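# Seat the arrowed gear on the pin, aimed at mark

## Task

Take the free gear that carries a painted arrow and fit it over the pin. The arrow face must be up, the gear must be pressed fully down, and the arrow must end up aimed at the mark on the collar. It only counts if the gear stays that way on its own, with no gripper holding it.

## Robot and tools

ROBOT. There are two Doosan M1013 six-joint arms, named left_arm and right_arm, each fitted with a Robotiq 2F-140 two-finger gripper. Their base links sit in the scene frame at left_arm (-0.048, +0.542, 0) m, quat_wxyz (+0.999, 0, 0, -0.038), and right_arm (-0.030, -0.550, 0) m, quat_wxyz (+0.999, 0, 0, -0.034).

FRAME. The scene frame has its origin on the table surface midway between the arms. +z is up, +x points away from the bases over the table, and left_arm is on the +y side. The names left and right do not refer to sides of any camera image.

GRIPPER GEOMETRY. Fingers extend along the gripper's +z and open and close along its y. end_effector_position is the point the pads meet at when closed. Fingertips stick out about 33 mm past it when closed and about 9 mm when wide open. Closing pushes the tips roughly 24 mm farther from the arm, so keep that much clearance over a surface before closing. Reported hand positions can be off, more so at long reach.

execute_actions. Its argument "actions" is a list holding zero or one item. An empty list commands nothing and returns the state plus camera pictures. An action item is {"rows": [...], "steps": n}, with n from 7 to 15 (15 by default). Each control step lasts 1/30 s and uses one row. If there are fewer rows than steps, the final row repeats. A wait item is {"steps": n}, n up to 300, with no new command. The wait counts from the previous result, and reply time counts toward it. Add "pictures": true to get images with a non-empty call. A refused call moves nothing.

ROW LAYOUT. Every row is one flat list of 18 numbers covering both arms, even if only one arm moves. Numbers 1-6 are left_arm joint targets and 7-9 are its gripper position, force_limit and speed. Numbers 10-18 are the same nine values for right_arm.

JOINTS. The joint values are absolute target angles in radians, in the order waist, shoulder, elbow, forearm roll, wrist pitch, wrist roll. They use the same numbers that Joint positions reports. Stated ranges: waist, shoulder, forearm roll, wrist pitch and wrist roll each -6.283 to 6.283; elbow -2.792 to 2.792. A call is refused if a target is over 0.010 rad outside a range and also farther out than that joint's last reported angle. True ends may differ from the stated ones by up to 0.010 rad. A target past the true end is clipped to the end, and the result then says "joint sent to its limit". That line may concern an earlier action still running. Its absence does not prove there is more room.

MOTION LIMITS. Maximum target speeds are 2.09 rad/s for waist and shoulder, 3.14 for the elbow and 3.93 for the three wrist joints. Reaching full speed from rest takes 0.3 s. All joints of one arm are slowed together so they arrive at the same moment. Each joint's sent target is kept within a set lead of its measured angle: 0.456 rad for waist and shoulder, 0.683 for the elbow, 0.854 for the wrist joints. If the targets would move the gripper more than 70 mm from where it is, they are scaled back. Far moves therefore take several calls.

GRIPPER ARGUMENTS. All three values lie in [-1, 1].
- position: +1 is fully open (140 mm), about -0.8 is where the pads touch, and -1 closes until blocked.
- force_limit: about 14 N at -1, 60 N at 0 and 107 N at +1, for parts up to 40 mm wide.
- speed: about 30 mm/s at -1, 140 at 0 and 250 at +1.
To leave a gripper unchanged, resend its previous three values, because a 0 is a real command.

GRIPPING. To grasp, command -1 and confirm object_status = 2. object_status codes: 0 = moving; 1 = blocked while opening; 2 = blocked while closing; 3 = reached the target or the pads met, though a thin part may still be held. Stopped fingers hold until the position changes by 0.01 or more, or the object yields or slips away. Once status is 2, a new force_limit only applies with a new position value. To squeeze harder, raise force_limit and switch position between -1 and -0.98. position_measured is in counts, from 3 (open) to 230 (pads meeting), and is not linear in millimetres.

RESULTS. Each arm's state gives end_effector_position (m), end_effector_quat_wxyz and linear/angular velocity in the scene frame. Joint positions and Joint velocities list each arm's joints in column order (rad, rad/s). Other lines:
- "joint command not followed": the clearance check changed or blocked joint targets; the rest of the row still ran.
- HELD: marks steps on which some or all of your row was not sent.
- Flange force: the estimated outside force on the gripper, including any held weight. It is noisy, especially after sudden stops, and reads "no reading" near singular poses.
- MOTOR HOT: a motor is nearing its heat limit from holding loads. OVER-TEMPERATURE FAULT means that arm is braked until it cools.

TIMING. The simulation keeps running while you think and write. Each result is taken 7 steps before its action ends, and those last steps run during your reply. Between calls the arms keep moving toward the last row sent. They stop once everything has been nearly still for a moment, or once any step is HELD. After that, only a new action moves them on.

AVOID. Things that stop an arm for 10 s and make it yield:
- Contact torque reaching a joint's load limit: waist and shoulder 312, elbow 147, wrist joints 41.4 N m (held weight counts).
- Any outside force of 144 N on the arm, its tool or its load.
Also avoid:
- letting the arms collide or press on each other;
- pushing or dropping anything off the table;
- slams, drops, slips and hard shoves.
Loose objects may get a brief random push now and then.

CAMERAS. cam_head_left, cam_head_right, cam_high and cam_low give 896x504 pinhole images with radial distortion. cam_left_wrist and cam_right_wrist give 504x504 fisheye images. The wrist cameras can be offset from the nominal wrist_camera_optical frame by up to about 51 mm and about 29 degrees. zoom_image takes camera and region [x0, y0, x1, y1] in pixels from the top-left corner, at most 504 by 504, and returns a closer look at that camera's latest image.

OTHER TOOLS. read_manual(section="licences") returns licence texts only. finished_scene(scene) ends and grades the current scene (pass its number), cannot be undone, and loads the next scene's task. Replying without any tool call ends all remaining scenes.

Each tool is called as name(argument=value, ...), one argument or row to a line, values as JSON.

## Session

execute_actions(
  actions=[],
)

Scene clock: 0.00 s of 4200.00 s.
left_arm: end_effector_position=(+0.3078, -0.1451, +0.2705) position_measured=3 object_status=3 end_effector_quat_wxyz=(-0.016, +0.979, -0.200, -0.022) end_effector_velocity=(+0.000, +0.000, +0.001) end_effector_angular_velocity=(-0.001, -0.001, +0.000) | right_arm: end_effector_position=(+0.6196, -0.5937, +0.3212) position_measured=3 object_status=3 end_effector_quat_wxyz=(-0.000, +0.999, -0.034, +0.000) end_effector_velocity=(+0.000, +0.000, +0.000) end_effector_angular_velocity=(-0.000, -0.001, +0.001)
Joint positions: left_arm=[-1.055  0.405  1.382 -0.016  1.406  0.846] | right_arm=[-0.052  0.165  1.604  0.     1.372  1.518]
Joint velocities: left_arm=[ 0.    -0.001  0.     0.    -0.     0.   ] | right_arm=[ 0.001 -0.    -0.    -0.    -0.001  0.   ]
Flange force (N, the push that the arm receives, along the gripper's own x y z axes): no reading

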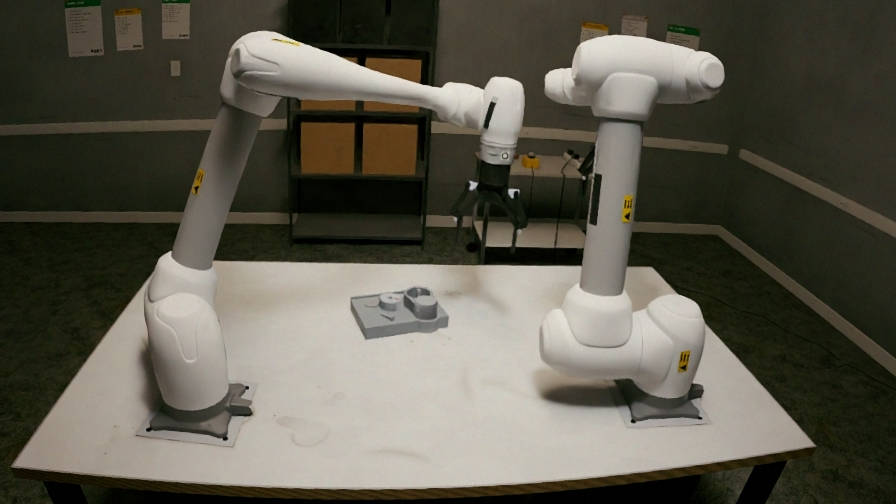

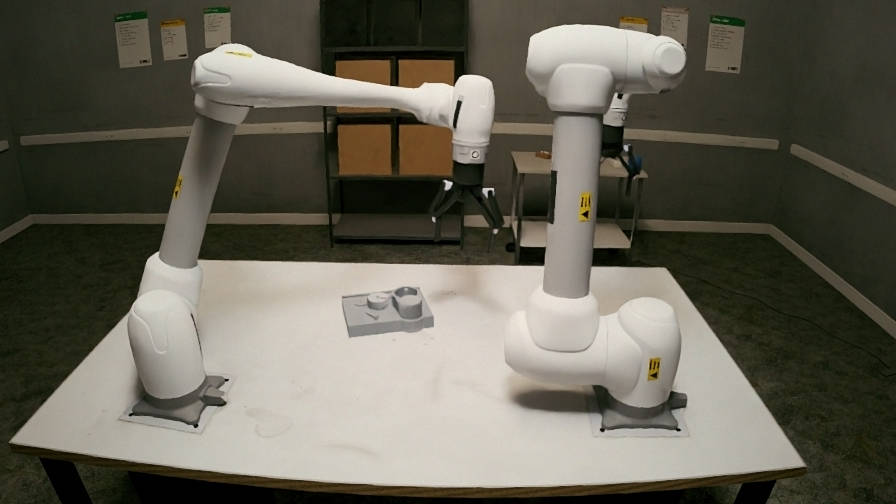

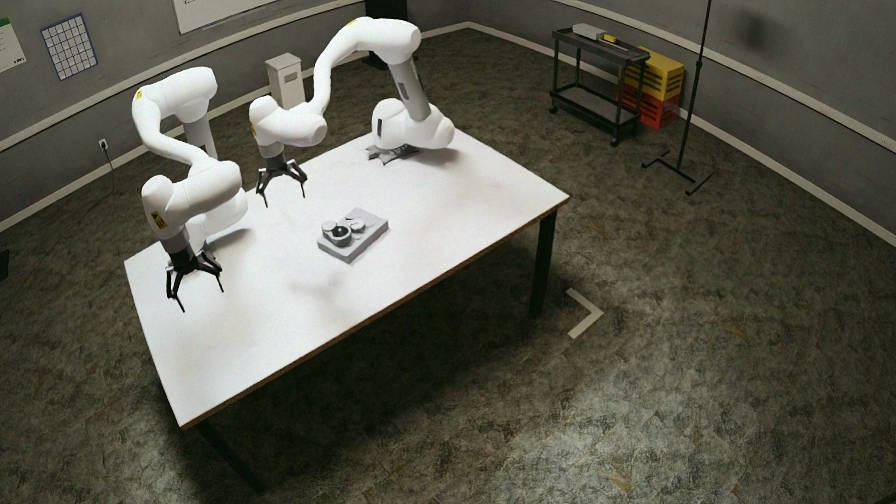

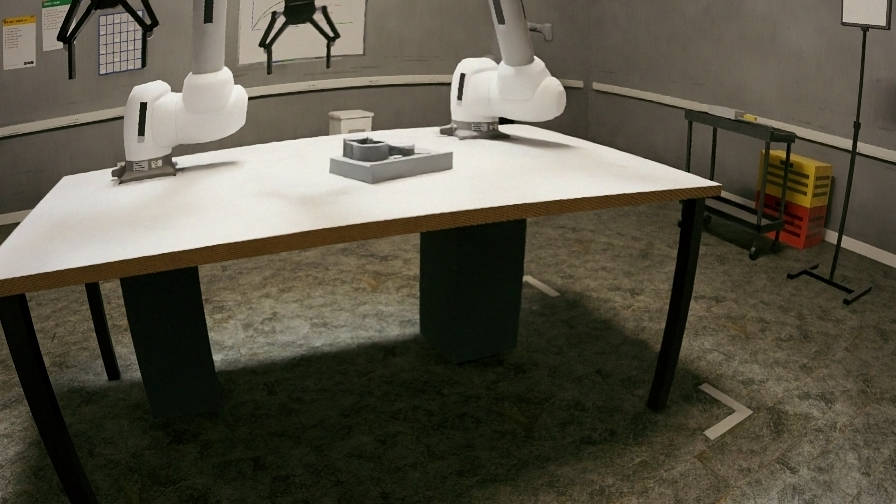

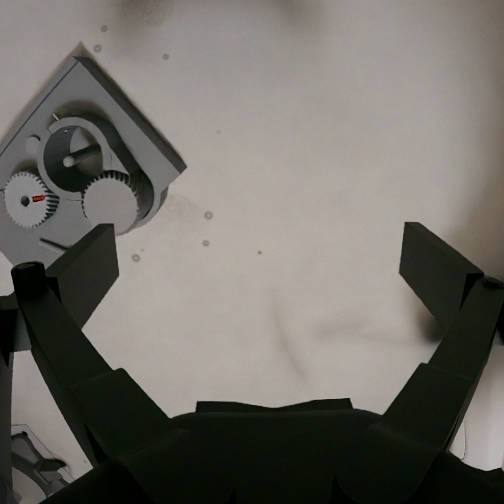

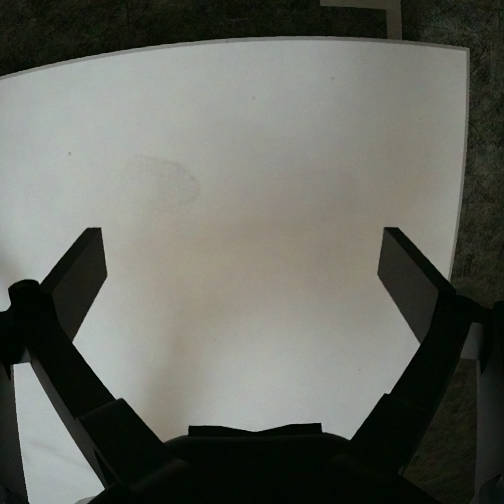

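zoom_image(
  camera="cam_left_wrist",
  region=[0, 40, 200, 270],
)

zoom_image(
  camera="cam_head_left",
  region=[340, 275, 460, 345],
)

zoom_image(
  camera="cam_low",
  region=[320, 125, 460, 190],
)

Region (0, 40, 200, 270) of cam_left_wrist's 504x504 image, scaled by 2.191, with more detail than that image has; it fills the left 438 columns of this view, and the rest is white.

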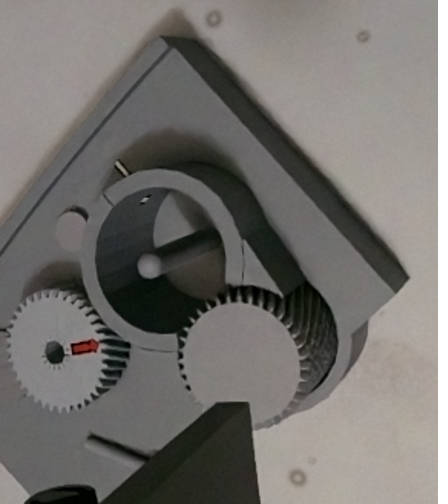

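Region (340, 275, 460, 345) of cam_head_left's 896x504 image, scaled by 4.200, with more detail than that image has; it fills the top 294 rows of this view, and the rest is white.

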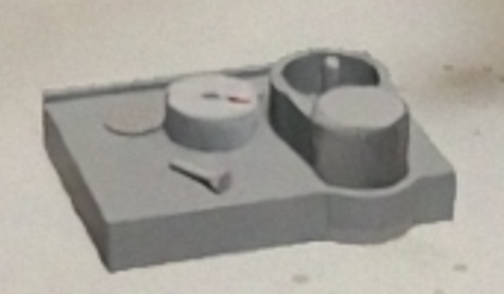

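Region (320, 125, 460, 190) of cam_low's 896x504 image, scaled by 3.600, with more detail than that image has; it fills the top 234 rows of this view, and the rest is white.

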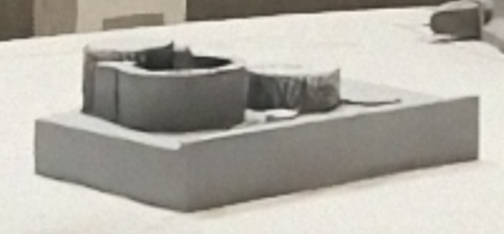

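execute_actions(
  actions=[
    {"rows":[[-0.745,0.2115,1.7372,0,1.1929,0.75,1,0,0,-0.052,0.165,1.604,0,1.372,1.518,1,0,0]]},
  ],
)

execute_actions(
  actions=[
    {"steps":30},
  ],
  pictures=true,
)

Scene clock: 1.03 s of 4200.00 s.
left_arm: end_effector_position=(+0.3646, -0.0589, +0.2531) position_measured=3 object_status=3 end_effector_quat_wxyz=(-0.009, +0.992, -0.124, -0.014) end_effector_velocity=(+0.254, +0.467, -0.095) end_effector_angular_velocity=(-0.062, -0.088, +0.802) | right_arm: end_effector_position=(+0.6196, -0.5938, +0.3214) position_measured=3 object_status=3 end_effector_quat_wxyz=(+0.000, +0.999, -0.034, +0.000) end_effector_velocity=(+0.001, -0.001, +0.001) end_effector_angular_velocity=(-0.000, -0.003, -0.001)
Joint positions: left_arm=[-0.936  0.331  1.518 -0.01   1.324  0.809] | right_arm=[-0.052  0.165  1.604  0.     1.372  1.518]
Joint velocities: left_arm=[ 0.619 -0.387  0.706  0.036 -0.421 -0.19 ] | right_arm=[-0.002 -0.001 -0.002 -0.    -0.001 -0.   ]
Flange force (N, the push that the arm receives, along the gripper's own x y z axes): left_arm=[1.0 5.2 0.3] | right_arm=[0.9 1.8 -1.8]
Steps of this call (steps 1 to 23: nothing new was sent; steps 24 to 31: the first 8 steps of this action). Readings (joint positions | what the end effector reports):
24: left_arm=[-1.055 0.405 1.382 -0.016 1.406 0.846] | right_arm=[-0.052 0.165 1.604 0.000 1.372 1.518] | left_arm position_measured=3 object_status=3 | right_arm position_measured=3 object_status=3
25: left_arm=[-1.051 0.403 1.386 -0.016 1.403 0.845] | right_arm=[-0.052 0.165 1.604 0.000 1.372 1.518] | left_arm position_measured=3 object_status=3 | right_arm position_measured=3 object_status=3
27: left_arm=[-1.022 0.384 1.420 -0.015 1.383 0.835] | right_arm=[-0.052 0.165 1.604 0.000 1.372 1.518] | left_arm position_measured=3 object_status=3 | right_arm position_measured=3 object_status=3
31: the state above

Scene clock: 2.03 s of 4200.00 s.
left_arm: end_effector_position=(+0.4203, +0.0902, +0.2199) position_measured=3 object_status=3 end_effector_quat_wxyz=(-0.000, +1.000, -0.000, -0.000) end_effector_velocity=(-0.000, +0.001, -0.001) end_effector_angular_velocity=(+0.004, +0.001, -0.001) | right_arm: end_effector_position=(+0.6196, -0.5938, +0.3215) position_measured=3 object_status=3 end_effector_quat_wxyz=(+0.000, +0.999, -0.034, +0.000) end_effector_velocity=(+0.000, +0.000, -0.000) end_effector_angular_velocity=(+0.000, +0.000, +0.000)
Joint positions: left_arm=[-0.745  0.212  1.737  0.     1.193  0.75 ] | right_arm=[-0.052  0.165  1.604 -0.     1.372  1.518]
Joint velocities: left_arm=[-0.     0.001  0.     0.002  0.002 -0.   ] | right_arm=[ 0.  0. -0.  0. -0.  0.]
Flange force (N, the push that the arm receives, along the gripper's own x y z axes): left_arm=[-0.7 5.2 2.4] | right_arm=[-1.7 -0.3 -2.4]
Kept back: nothing.
Steps of this call (steps 1 to 7: the last 7 steps of your previous action; steps 8 to 30: the robot went on to your last target). Readings (joint positions | what the end effector reports):
1: left_arm=[-0.915 0.317 1.542 -0.009 1.310 0.803] | right_arm=[-0.052 0.165 1.604 0.000 1.372 1.518] | left_arm position_measured=3 object_status=3 | right_arm position_measured=3 object_status=3
2: left_arm=[-0.894 0.304 1.567 -0.008 1.295 0.796] | right_arm=[-0.052 0.165 1.604 0.000 1.372 1.518] | left_arm position_measured=3 object_status=3 | right_arm position_measured=3 object_status=3
4: left_arm=[-0.852 0.278 1.615 -0.006 1.266 0.783] | right_arm=[-0.052 0.165 1.604 0.000 1.372 1.518] | left_arm position_measured=3 object_status=3 | right_arm position_measured=3 object_status=3
8: left_arm=[-0.768 0.226 1.711 -0.001 1.209 0.757] | right_arm=[-0.052 0.165 1.604 0.000 1.372 1.518] | left_arm position_measured=3 object_status=3 | right_arm position_measured=3 object_status=3
30: the state above
All arms were judged still, so your last target was given up. Only a new action makes them travel on or press farther. Fingers that are still opening or closing keep moving.

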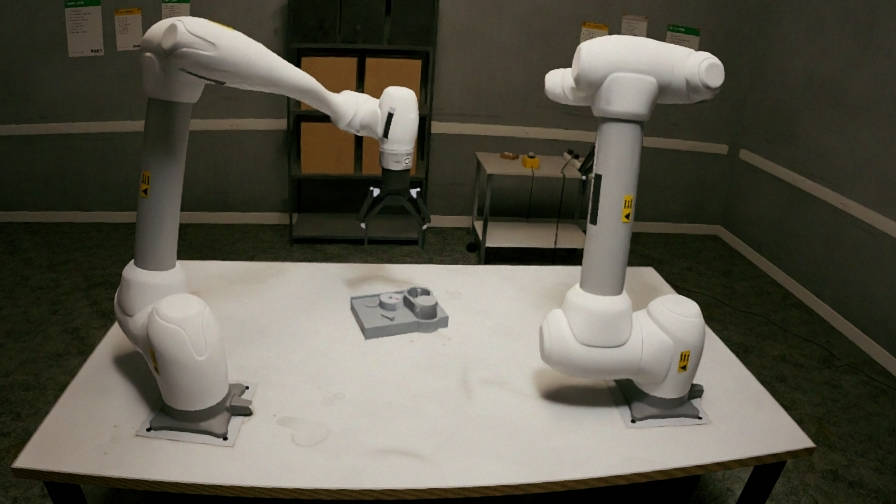

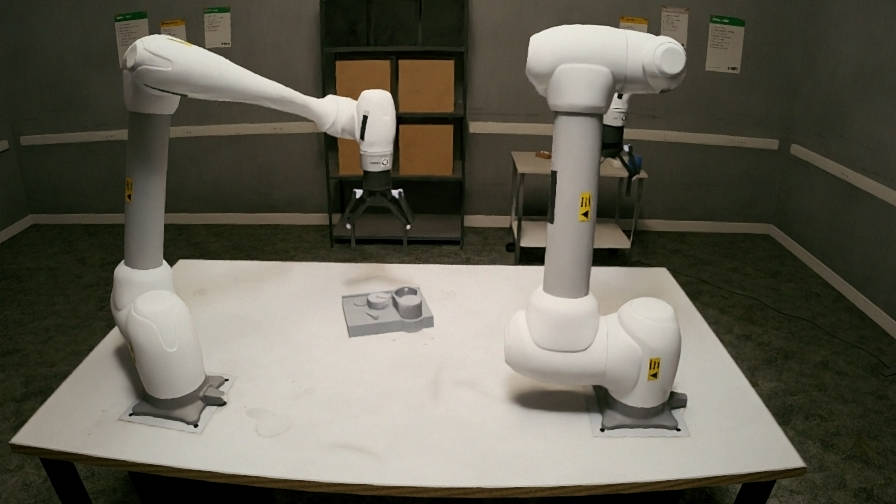

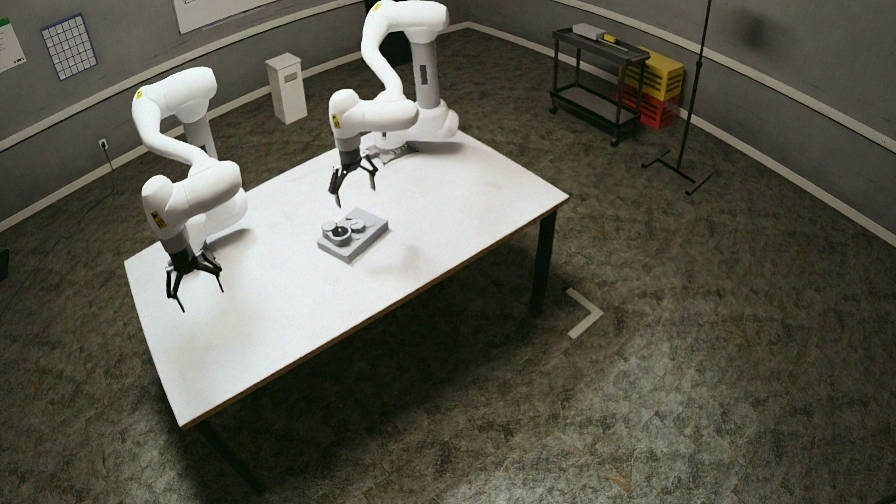

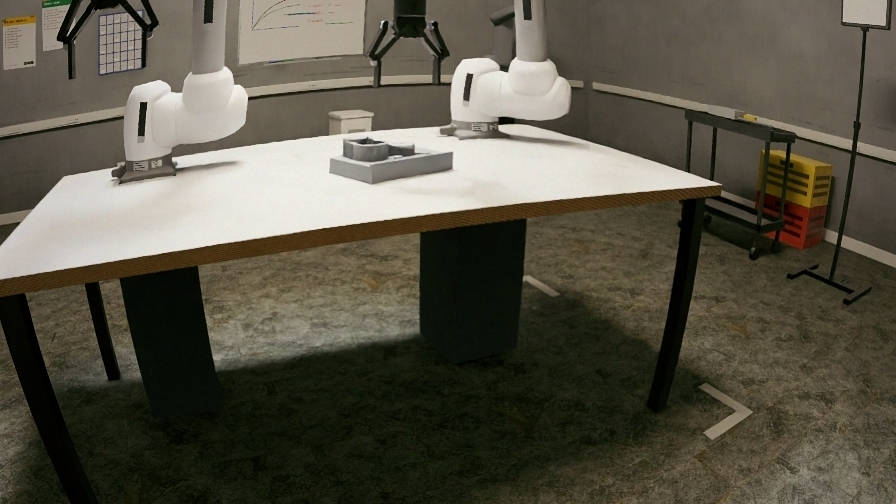

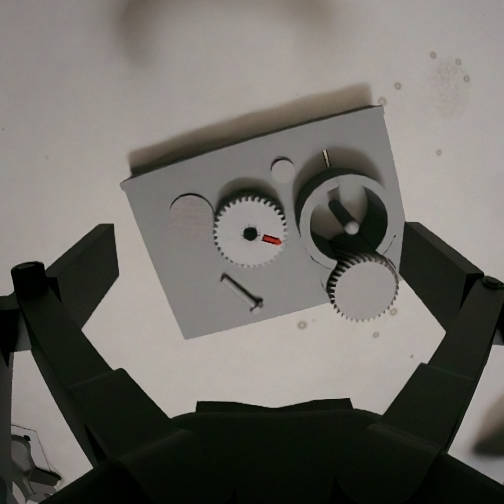

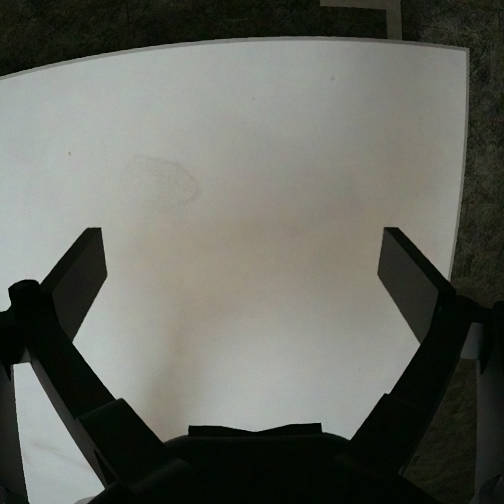

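zoom_image(
  camera="cam_left_wrist",
  region=[200, 130, 420, 330],
)

Region (200, 130, 420, 330) of cam_left_wrist's 504x504 image, scaled by 2.291, with more detail than that image has; it fills the top 458 rows of this view, and the rest is white.

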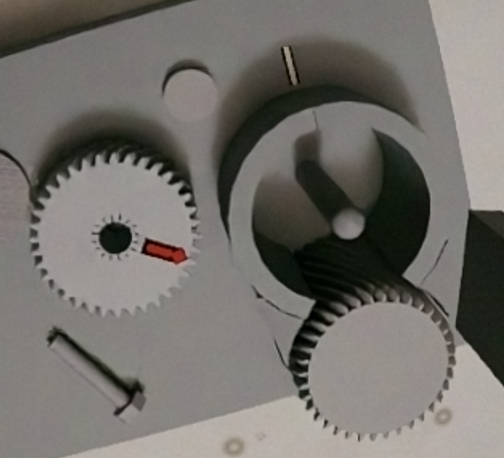

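execute_actions(
  actions=[
    {"rows":[[-0.7976,0.3536,1.7246,0,1.0634,0.467,1,0,0,-0.052,0.165,1.604,0,1.372,1.518,1,0,0]]},
  ],
)

execute_actions(
  actions=[
    {"steps":20},
  ],
  pictures=true,
)

Scene clock: 3.60 s of 4200.00 s.
left_arm: end_effector_position=(+0.4294, +0.0350, +0.1443) position_measured=3 object_status=3 end_effector_quat_wxyz=(-0.000, +0.995, +0.096, -0.000) end_effector_velocity=(+0.012, -0.216, -0.335) end_effector_angular_velocity=(+0.020, +0.014, +0.792) | right_arm: end_effector_position=(+0.6196, -0.5938, +0.3215) position_measured=3 object_status=3 end_effector_quat_wxyz=(+0.000, +0.999, -0.034, +0.000) end_effector_velocity=(+0.000, -0.000, +0.000) end_effector_angular_velocity=(+0.000, -0.001, -0.001)
Joint positions: left_arm=[-0.789  0.332  1.727  0.     1.084  0.512] | right_arm=[-0.052  0.165  1.604 -0.     1.372  1.518]
Joint velocities: left_arm=[-0.188  0.507 -0.036  0.002 -0.447 -0.981] | right_arm=[-0.001  0.    -0.001  0.     0.     0.   ]
Flange force (N, the push that the arm receives, along the gripper's own x y z axes): left_arm=[-4.6 4.0 2.2] | right_arm=[-0.9 1.1 -2.9]
Steps of this call (steps 1 to 39: nothing new was sent; steps 40 to 47: the first 8 steps of this action). Readings (joint positions | what the end effector reports):
40: left_arm=[-0.745 0.212 1.737 0.000 1.193 0.750] | right_arm=[-0.052 0.165 1.604 -0.000 1.372 1.518] | left_arm position_measured=3 object_status=3 | right_arm position_measured=3 object_status=3
41: left_arm=[-0.746 0.215 1.737 0.000 1.190 0.743] | right_arm=[-0.052 0.165 1.604 -0.000 1.372 1.518] | left_arm position_measured=3 object_status=3 | right_arm position_measured=3 object_status=3
43: left_arm=[-0.756 0.243 1.735 0.000 1.164 0.687] | right_arm=[-0.052 0.165 1.604 -0.000 1.372 1.518] | left_arm position_measured=3 object_status=3 | right_arm position_measured=3 object_status=3
47: the state above

Scene clock: 4.27 s of 4200.00 s.
left_arm: end_effector_position=(+0.4302, +0.0250, +0.1300) position_measured=3 object_status=3 end_effector_quat_wxyz=(-0.000, +0.993, +0.115, +0.000) end_effector_velocity=(+0.000, -0.000, -0.002) end_effector_angular_velocity=(+0.001, +0.001, -0.000) | right_arm: end_effector_position=(+0.6196, -0.5938, +0.3215) position_measured=3 object_status=3 end_effector_quat_wxyz=(+0.000, +0.999, -0.034, +0.000) end_effector_velocity=(-0.001, -0.001, -0.000) end_effector_angular_velocity=(+0.000, +0.003, -0.002)
Joint positions: left_arm=[-0.798  0.354  1.725  0.     1.063  0.467] | right_arm=[-0.052  0.165  1.604 -0.     1.372  1.518]
Joint velocities: left_arm=[-0.     0.003 -0.     0.    -0.001 -0.   ] | right_arm=[-0.002  0.     0.     0.     0.002 -0.   ]
Flange force (N, the push that the arm receives, along the gripper's own x y z axes): left_arm=[-2.8 4.2 2.3] | right_arm=[-0.5 1.0 -2.6]
Kept back: nothing.
Steps of this call (steps 1 to 7: the last 7 steps of your previous action; steps 8 to 20: the robot went on to your last target). Readings (joint positions | what the end effector reports):
1: left_arm=[-0.795 0.345 1.726 0.000 1.072 0.485] | right_arm=[-0.052 0.165 1.604 -0.000 1.372 1.518] | left_arm position_measured=3 object_status=3 | right_arm position_measured=3 object_status=3
2: left_arm=[-0.797 0.352 1.725 0.000 1.065 0.471] | right_arm=[-0.052 0.165 1.604 -0.000 1.372 1.518] | left_arm position_measured=3 object_status=3 | right_arm position_measured=3 object_status=3
4: left_arm=[-0.798 0.353 1.724 0.000 1.064 0.467] | right_arm=[-0.052 0.165 1.604 -0.000 1.372 1.518] | left_arm position_measured=3 object_status=3 | right_arm position_measured=3 object_status=3
8: left_arm=[-0.798 0.353 1.724 0.000 1.063 0.467] | right_arm=[-0.052 0.165 1.604 -0.000 1.372 1.518] | left_arm position_measured=3 object_status=3 | right_arm position_measured=3 object_status=3
20: the state above

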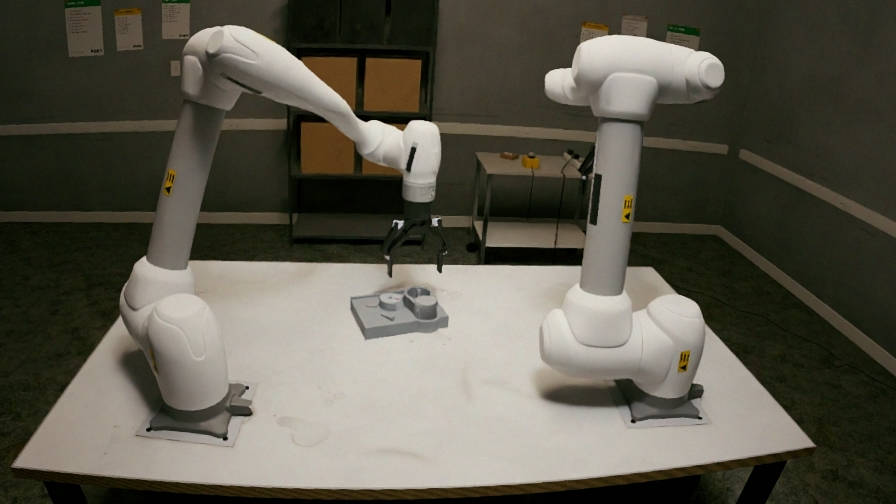

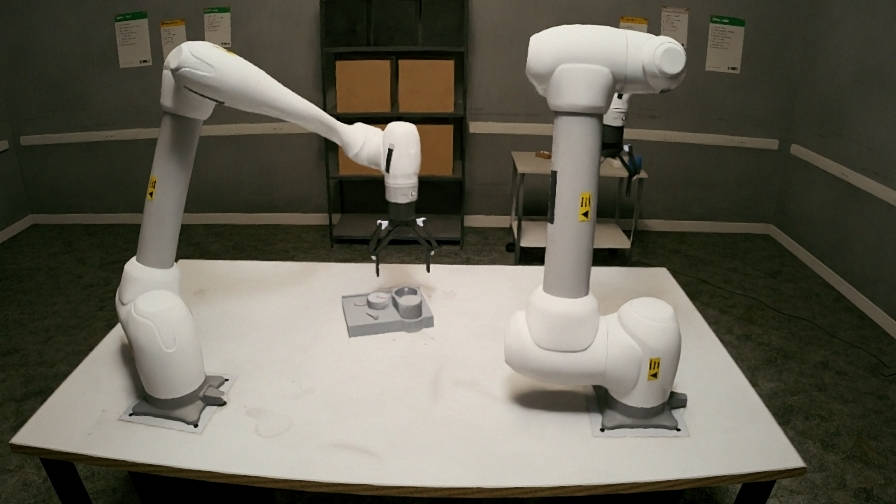

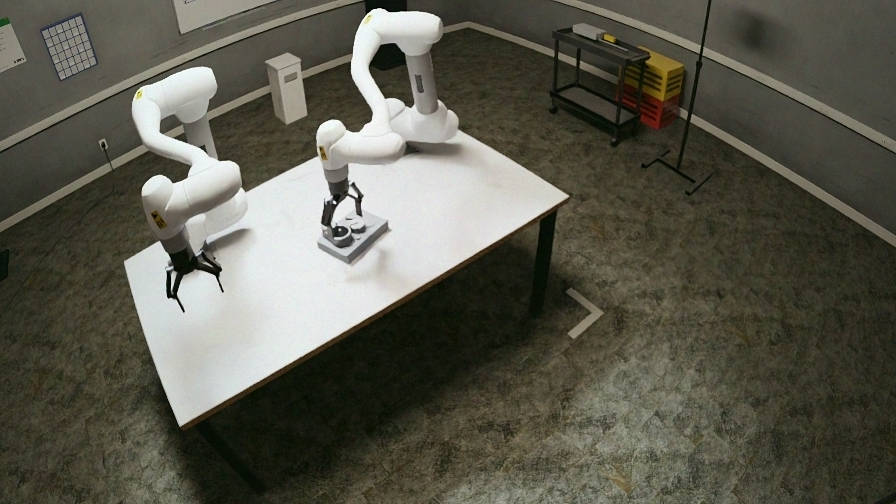

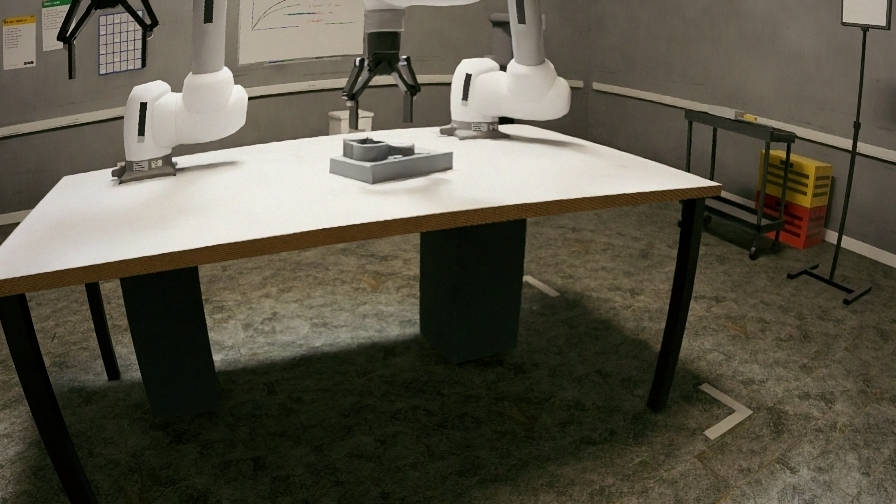

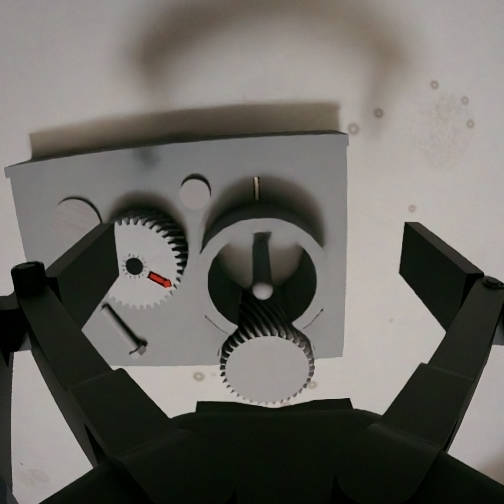

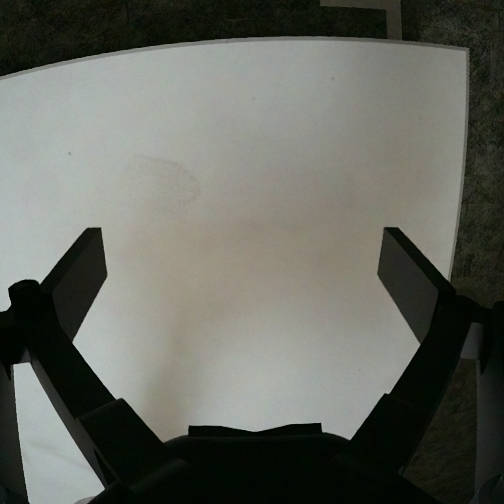

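zoom_image(
  camera="cam_left_wrist",
  region=[200, 225, 335, 360],
)

Region (200, 225, 335, 360) of cam_left_wrist's 504x504 image, scaled by 3.733, with more detail than that image has.

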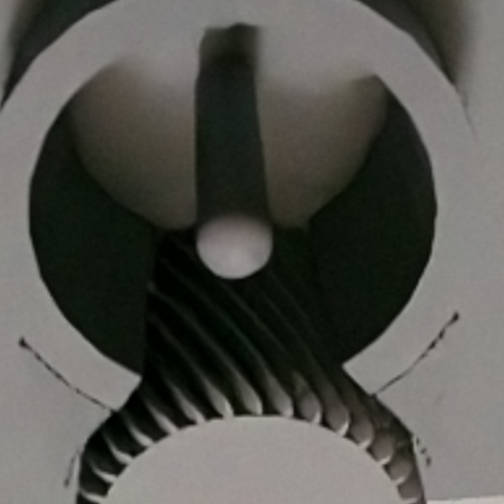

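zoom_image(
  camera="cam_left_wrist",
  region=[230, 275, 305, 350],
)

zoom_image(
  camera="cam_left_wrist",
  region=[90, 200, 200, 310],
)

Region (230, 275, 305, 350) of cam_left_wrist's 504x504 image, scaled by 6.720, with more detail than that image has.

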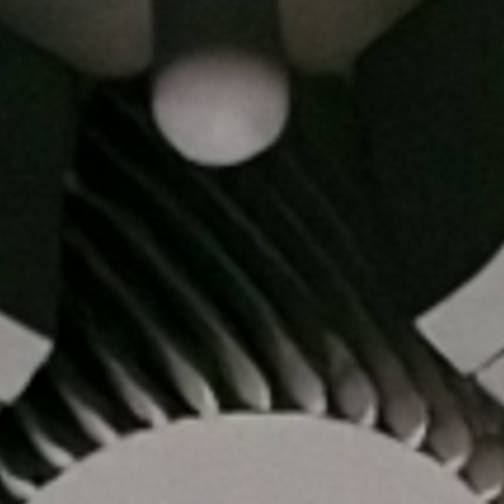

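Region (90, 200, 200, 310) of cam_left_wrist's 504x504 image, scaled by 4.582, with more detail than that image has.

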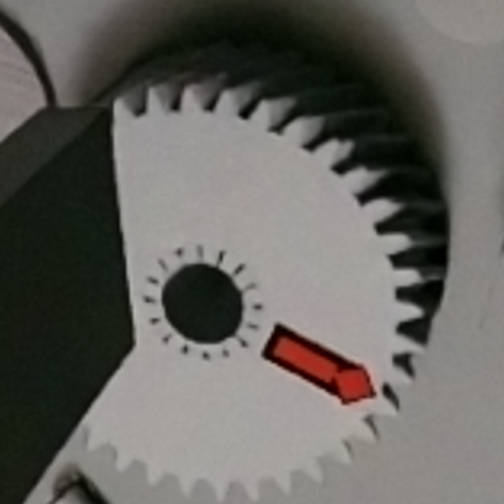

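execute_actions(
  actions=[
    {"rows":[[-0.7774,0.2397,1.8918,0,1.0101,-0.207,0.2,0,0,-0.052,0.165,1.604,0,1.372,1.518,1,0,0]]},
  ],
)

execute_actions(
  actions=[
    {"steps":20},
  ],
  pictures=true,
)

Scene clock: 5.97 s of 4200.00 s.
left_arm: end_effector_position=(+0.4082, +0.0620, +0.1283) position_measured=52 object_status=0 end_effector_quat_wxyz=(-0.000, +0.957, +0.289, -0.000) end_effector_velocity=(-0.183, +0.300, -0.021) end_effector_angular_velocity=(+0.005, +0.004, +2.827) | right_arm: end_effector_position=(+0.6196, -0.5938, +0.3215) position_measured=3 object_status=3 end_effector_quat_wxyz=(+0.000, +0.999, -0.034, +0.000) end_effector_velocity=(+0.000, +0.001, +0.000) end_effector_angular_velocity=(+0.000, -0.001, +0.001)
Joint positions: left_arm=[-0.787  0.295  1.811 -0.     1.036  0.12 ] | right_arm=[-0.052  0.165  1.604 -0.     1.372  1.518]
Joint velocities: left_arm=[ 0.085 -0.471  0.69   0.    -0.213 -2.742] | right_arm=[ 0.001 -0.    -0.001  0.     0.     0.   ]
Flange force (N, the push that the arm receives, along the gripper's own x y z axes): left_arm=[-6.5 1.7 2.1] | right_arm=[-2.3 0.3 -1.4]
Steps of this call (steps 1 to 15: the robot went on to your last target; steps 16 to 43: nothing new was sent; steps 44 to 51: the first 8 steps of this action). Readings (joint positions | what the end effector reports):
44: left_arm=[-0.798 0.354 1.725 -0.000 1.063 0.467] | right_arm=[-0.052 0.165 1.604 -0.000 1.372 1.518] | left_arm position_measured=3 object_status=0 | right_arm position_measured=3 object_status=3
45: left_arm=[-0.797 0.353 1.726 -0.000 1.063 0.460] | right_arm=[-0.052 0.165 1.604 -0.000 1.372 1.518] | left_arm position_measured=6 object_status=0 | right_arm position_measured=3 object_status=3
47: left_arm=[-0.796 0.343 1.740 -0.000 1.058 0.404] | right_arm=[-0.052 0.165 1.604 -0.000 1.372 1.518] | left_arm position_measured=21 object_status=0 | right_arm position_measured=3 object_status=3
51: the state above

Scene clock: 6.63 s of 4200.00 s.
left_arm: end_effector_position=(+0.3862, +0.0971, +0.1250) position_measured=104 object_status=3 end_effector_quat_wxyz=(+0.000, +0.895, +0.446, -0.000) end_effector_velocity=(-0.000, -0.001, +0.001) end_effector_angular_velocity=(-0.001, -0.000, -0.002) | right_arm: end_effector_position=(+0.6196, -0.5938, +0.3215) position_measured=3 object_status=3 end_effector_quat_wxyz=(+0.000, +0.999, -0.034, +0.000) end_effector_velocity=(-0.001, -0.001, -0.000) end_effector_angular_velocity=(+0.000, +0.002, -0.001)
Joint positions: left_arm=[-0.777  0.24   1.892 -0.     1.01  -0.207] | right_arm=[-0.052  0.165  1.604 -0.     1.372  1.518]
Joint velocities: left_arm=[-0.001 -0.    -0.002 -0.     0.001  0.   ] | right_arm=[-0.001  0.     0.001  0.     0.001 -0.   ]
Flange force (N, the push that the arm receives, along the gripper's own x y z axes): left_arm=[-5.5 3.0 2.9] | right_arm=[-1.6 2.8 -2.4]
Kept back: nothing.
Steps of this call (steps 1 to 7: the last 7 steps of your previous action; steps 8 to 20: the robot went on to your last target). Readings (joint positions | what the end effector reports):
1: left_arm=[-0.785 0.280 1.833 -0.000 1.029 0.032] | right_arm=[-0.052 0.165 1.604 -0.000 1.372 1.518] | left_arm position_measured=59 object_status=0 | right_arm position_measured=3 object_status=3
2: left_arm=[-0.782 0.267 1.851 -0.000 1.023 -0.043] | right_arm=[-0.052 0.165 1.604 -0.000 1.372 1.518] | left_arm position_measured=67 object_status=0 | right_arm position_measured=3 object_status=3
4: left_arm=[-0.779 0.249 1.878 -0.000 1.015 -0.151] | right_arm=[-0.052 0.165 1.604 -0.000 1.372 1.518] | left_arm position_measured=82 object_status=0 | right_arm position_measured=3 object_status=3
8: left_arm=[-0.777 0.240 1.892 -0.000 1.010 -0.207] | right_arm=[-0.052 0.165 1.604 -0.000 1.372 1.518] | left_arm position_measured=104 object_status=0 | right_arm position_measured=3 object_status=3
20: the state above

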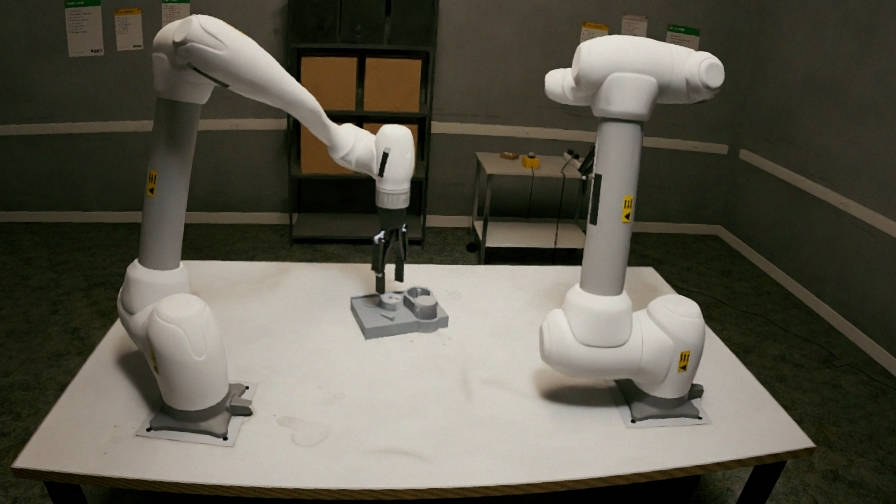

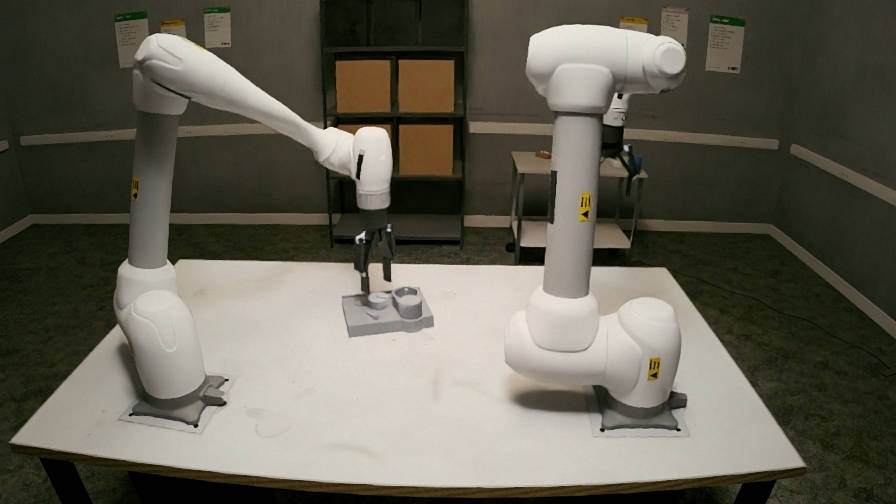

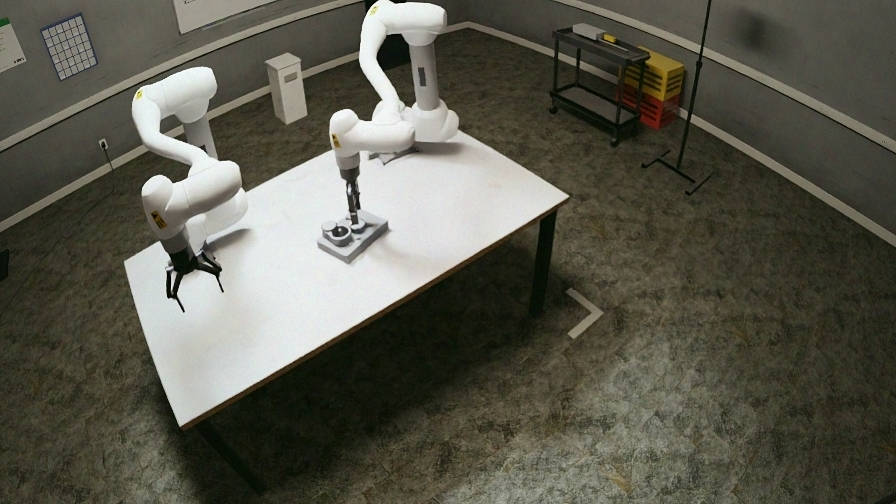

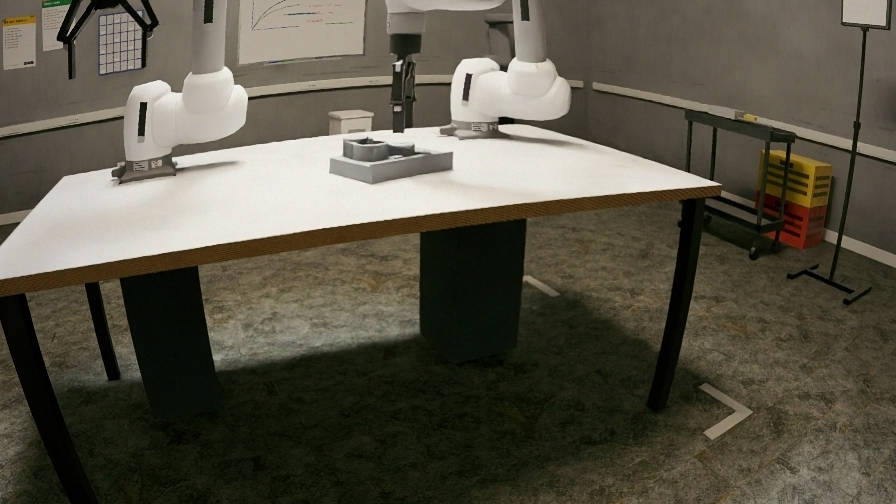

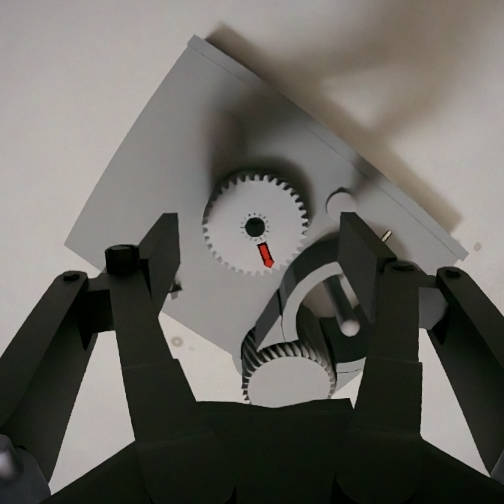

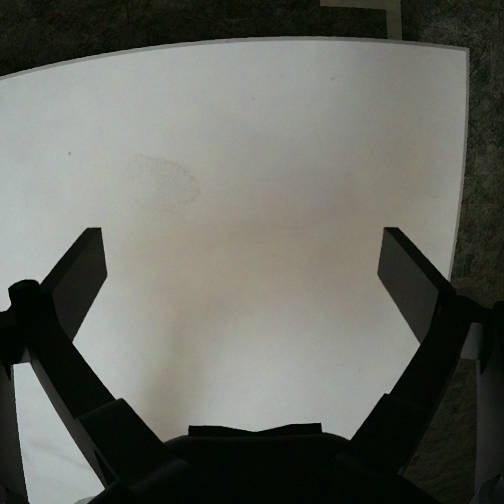

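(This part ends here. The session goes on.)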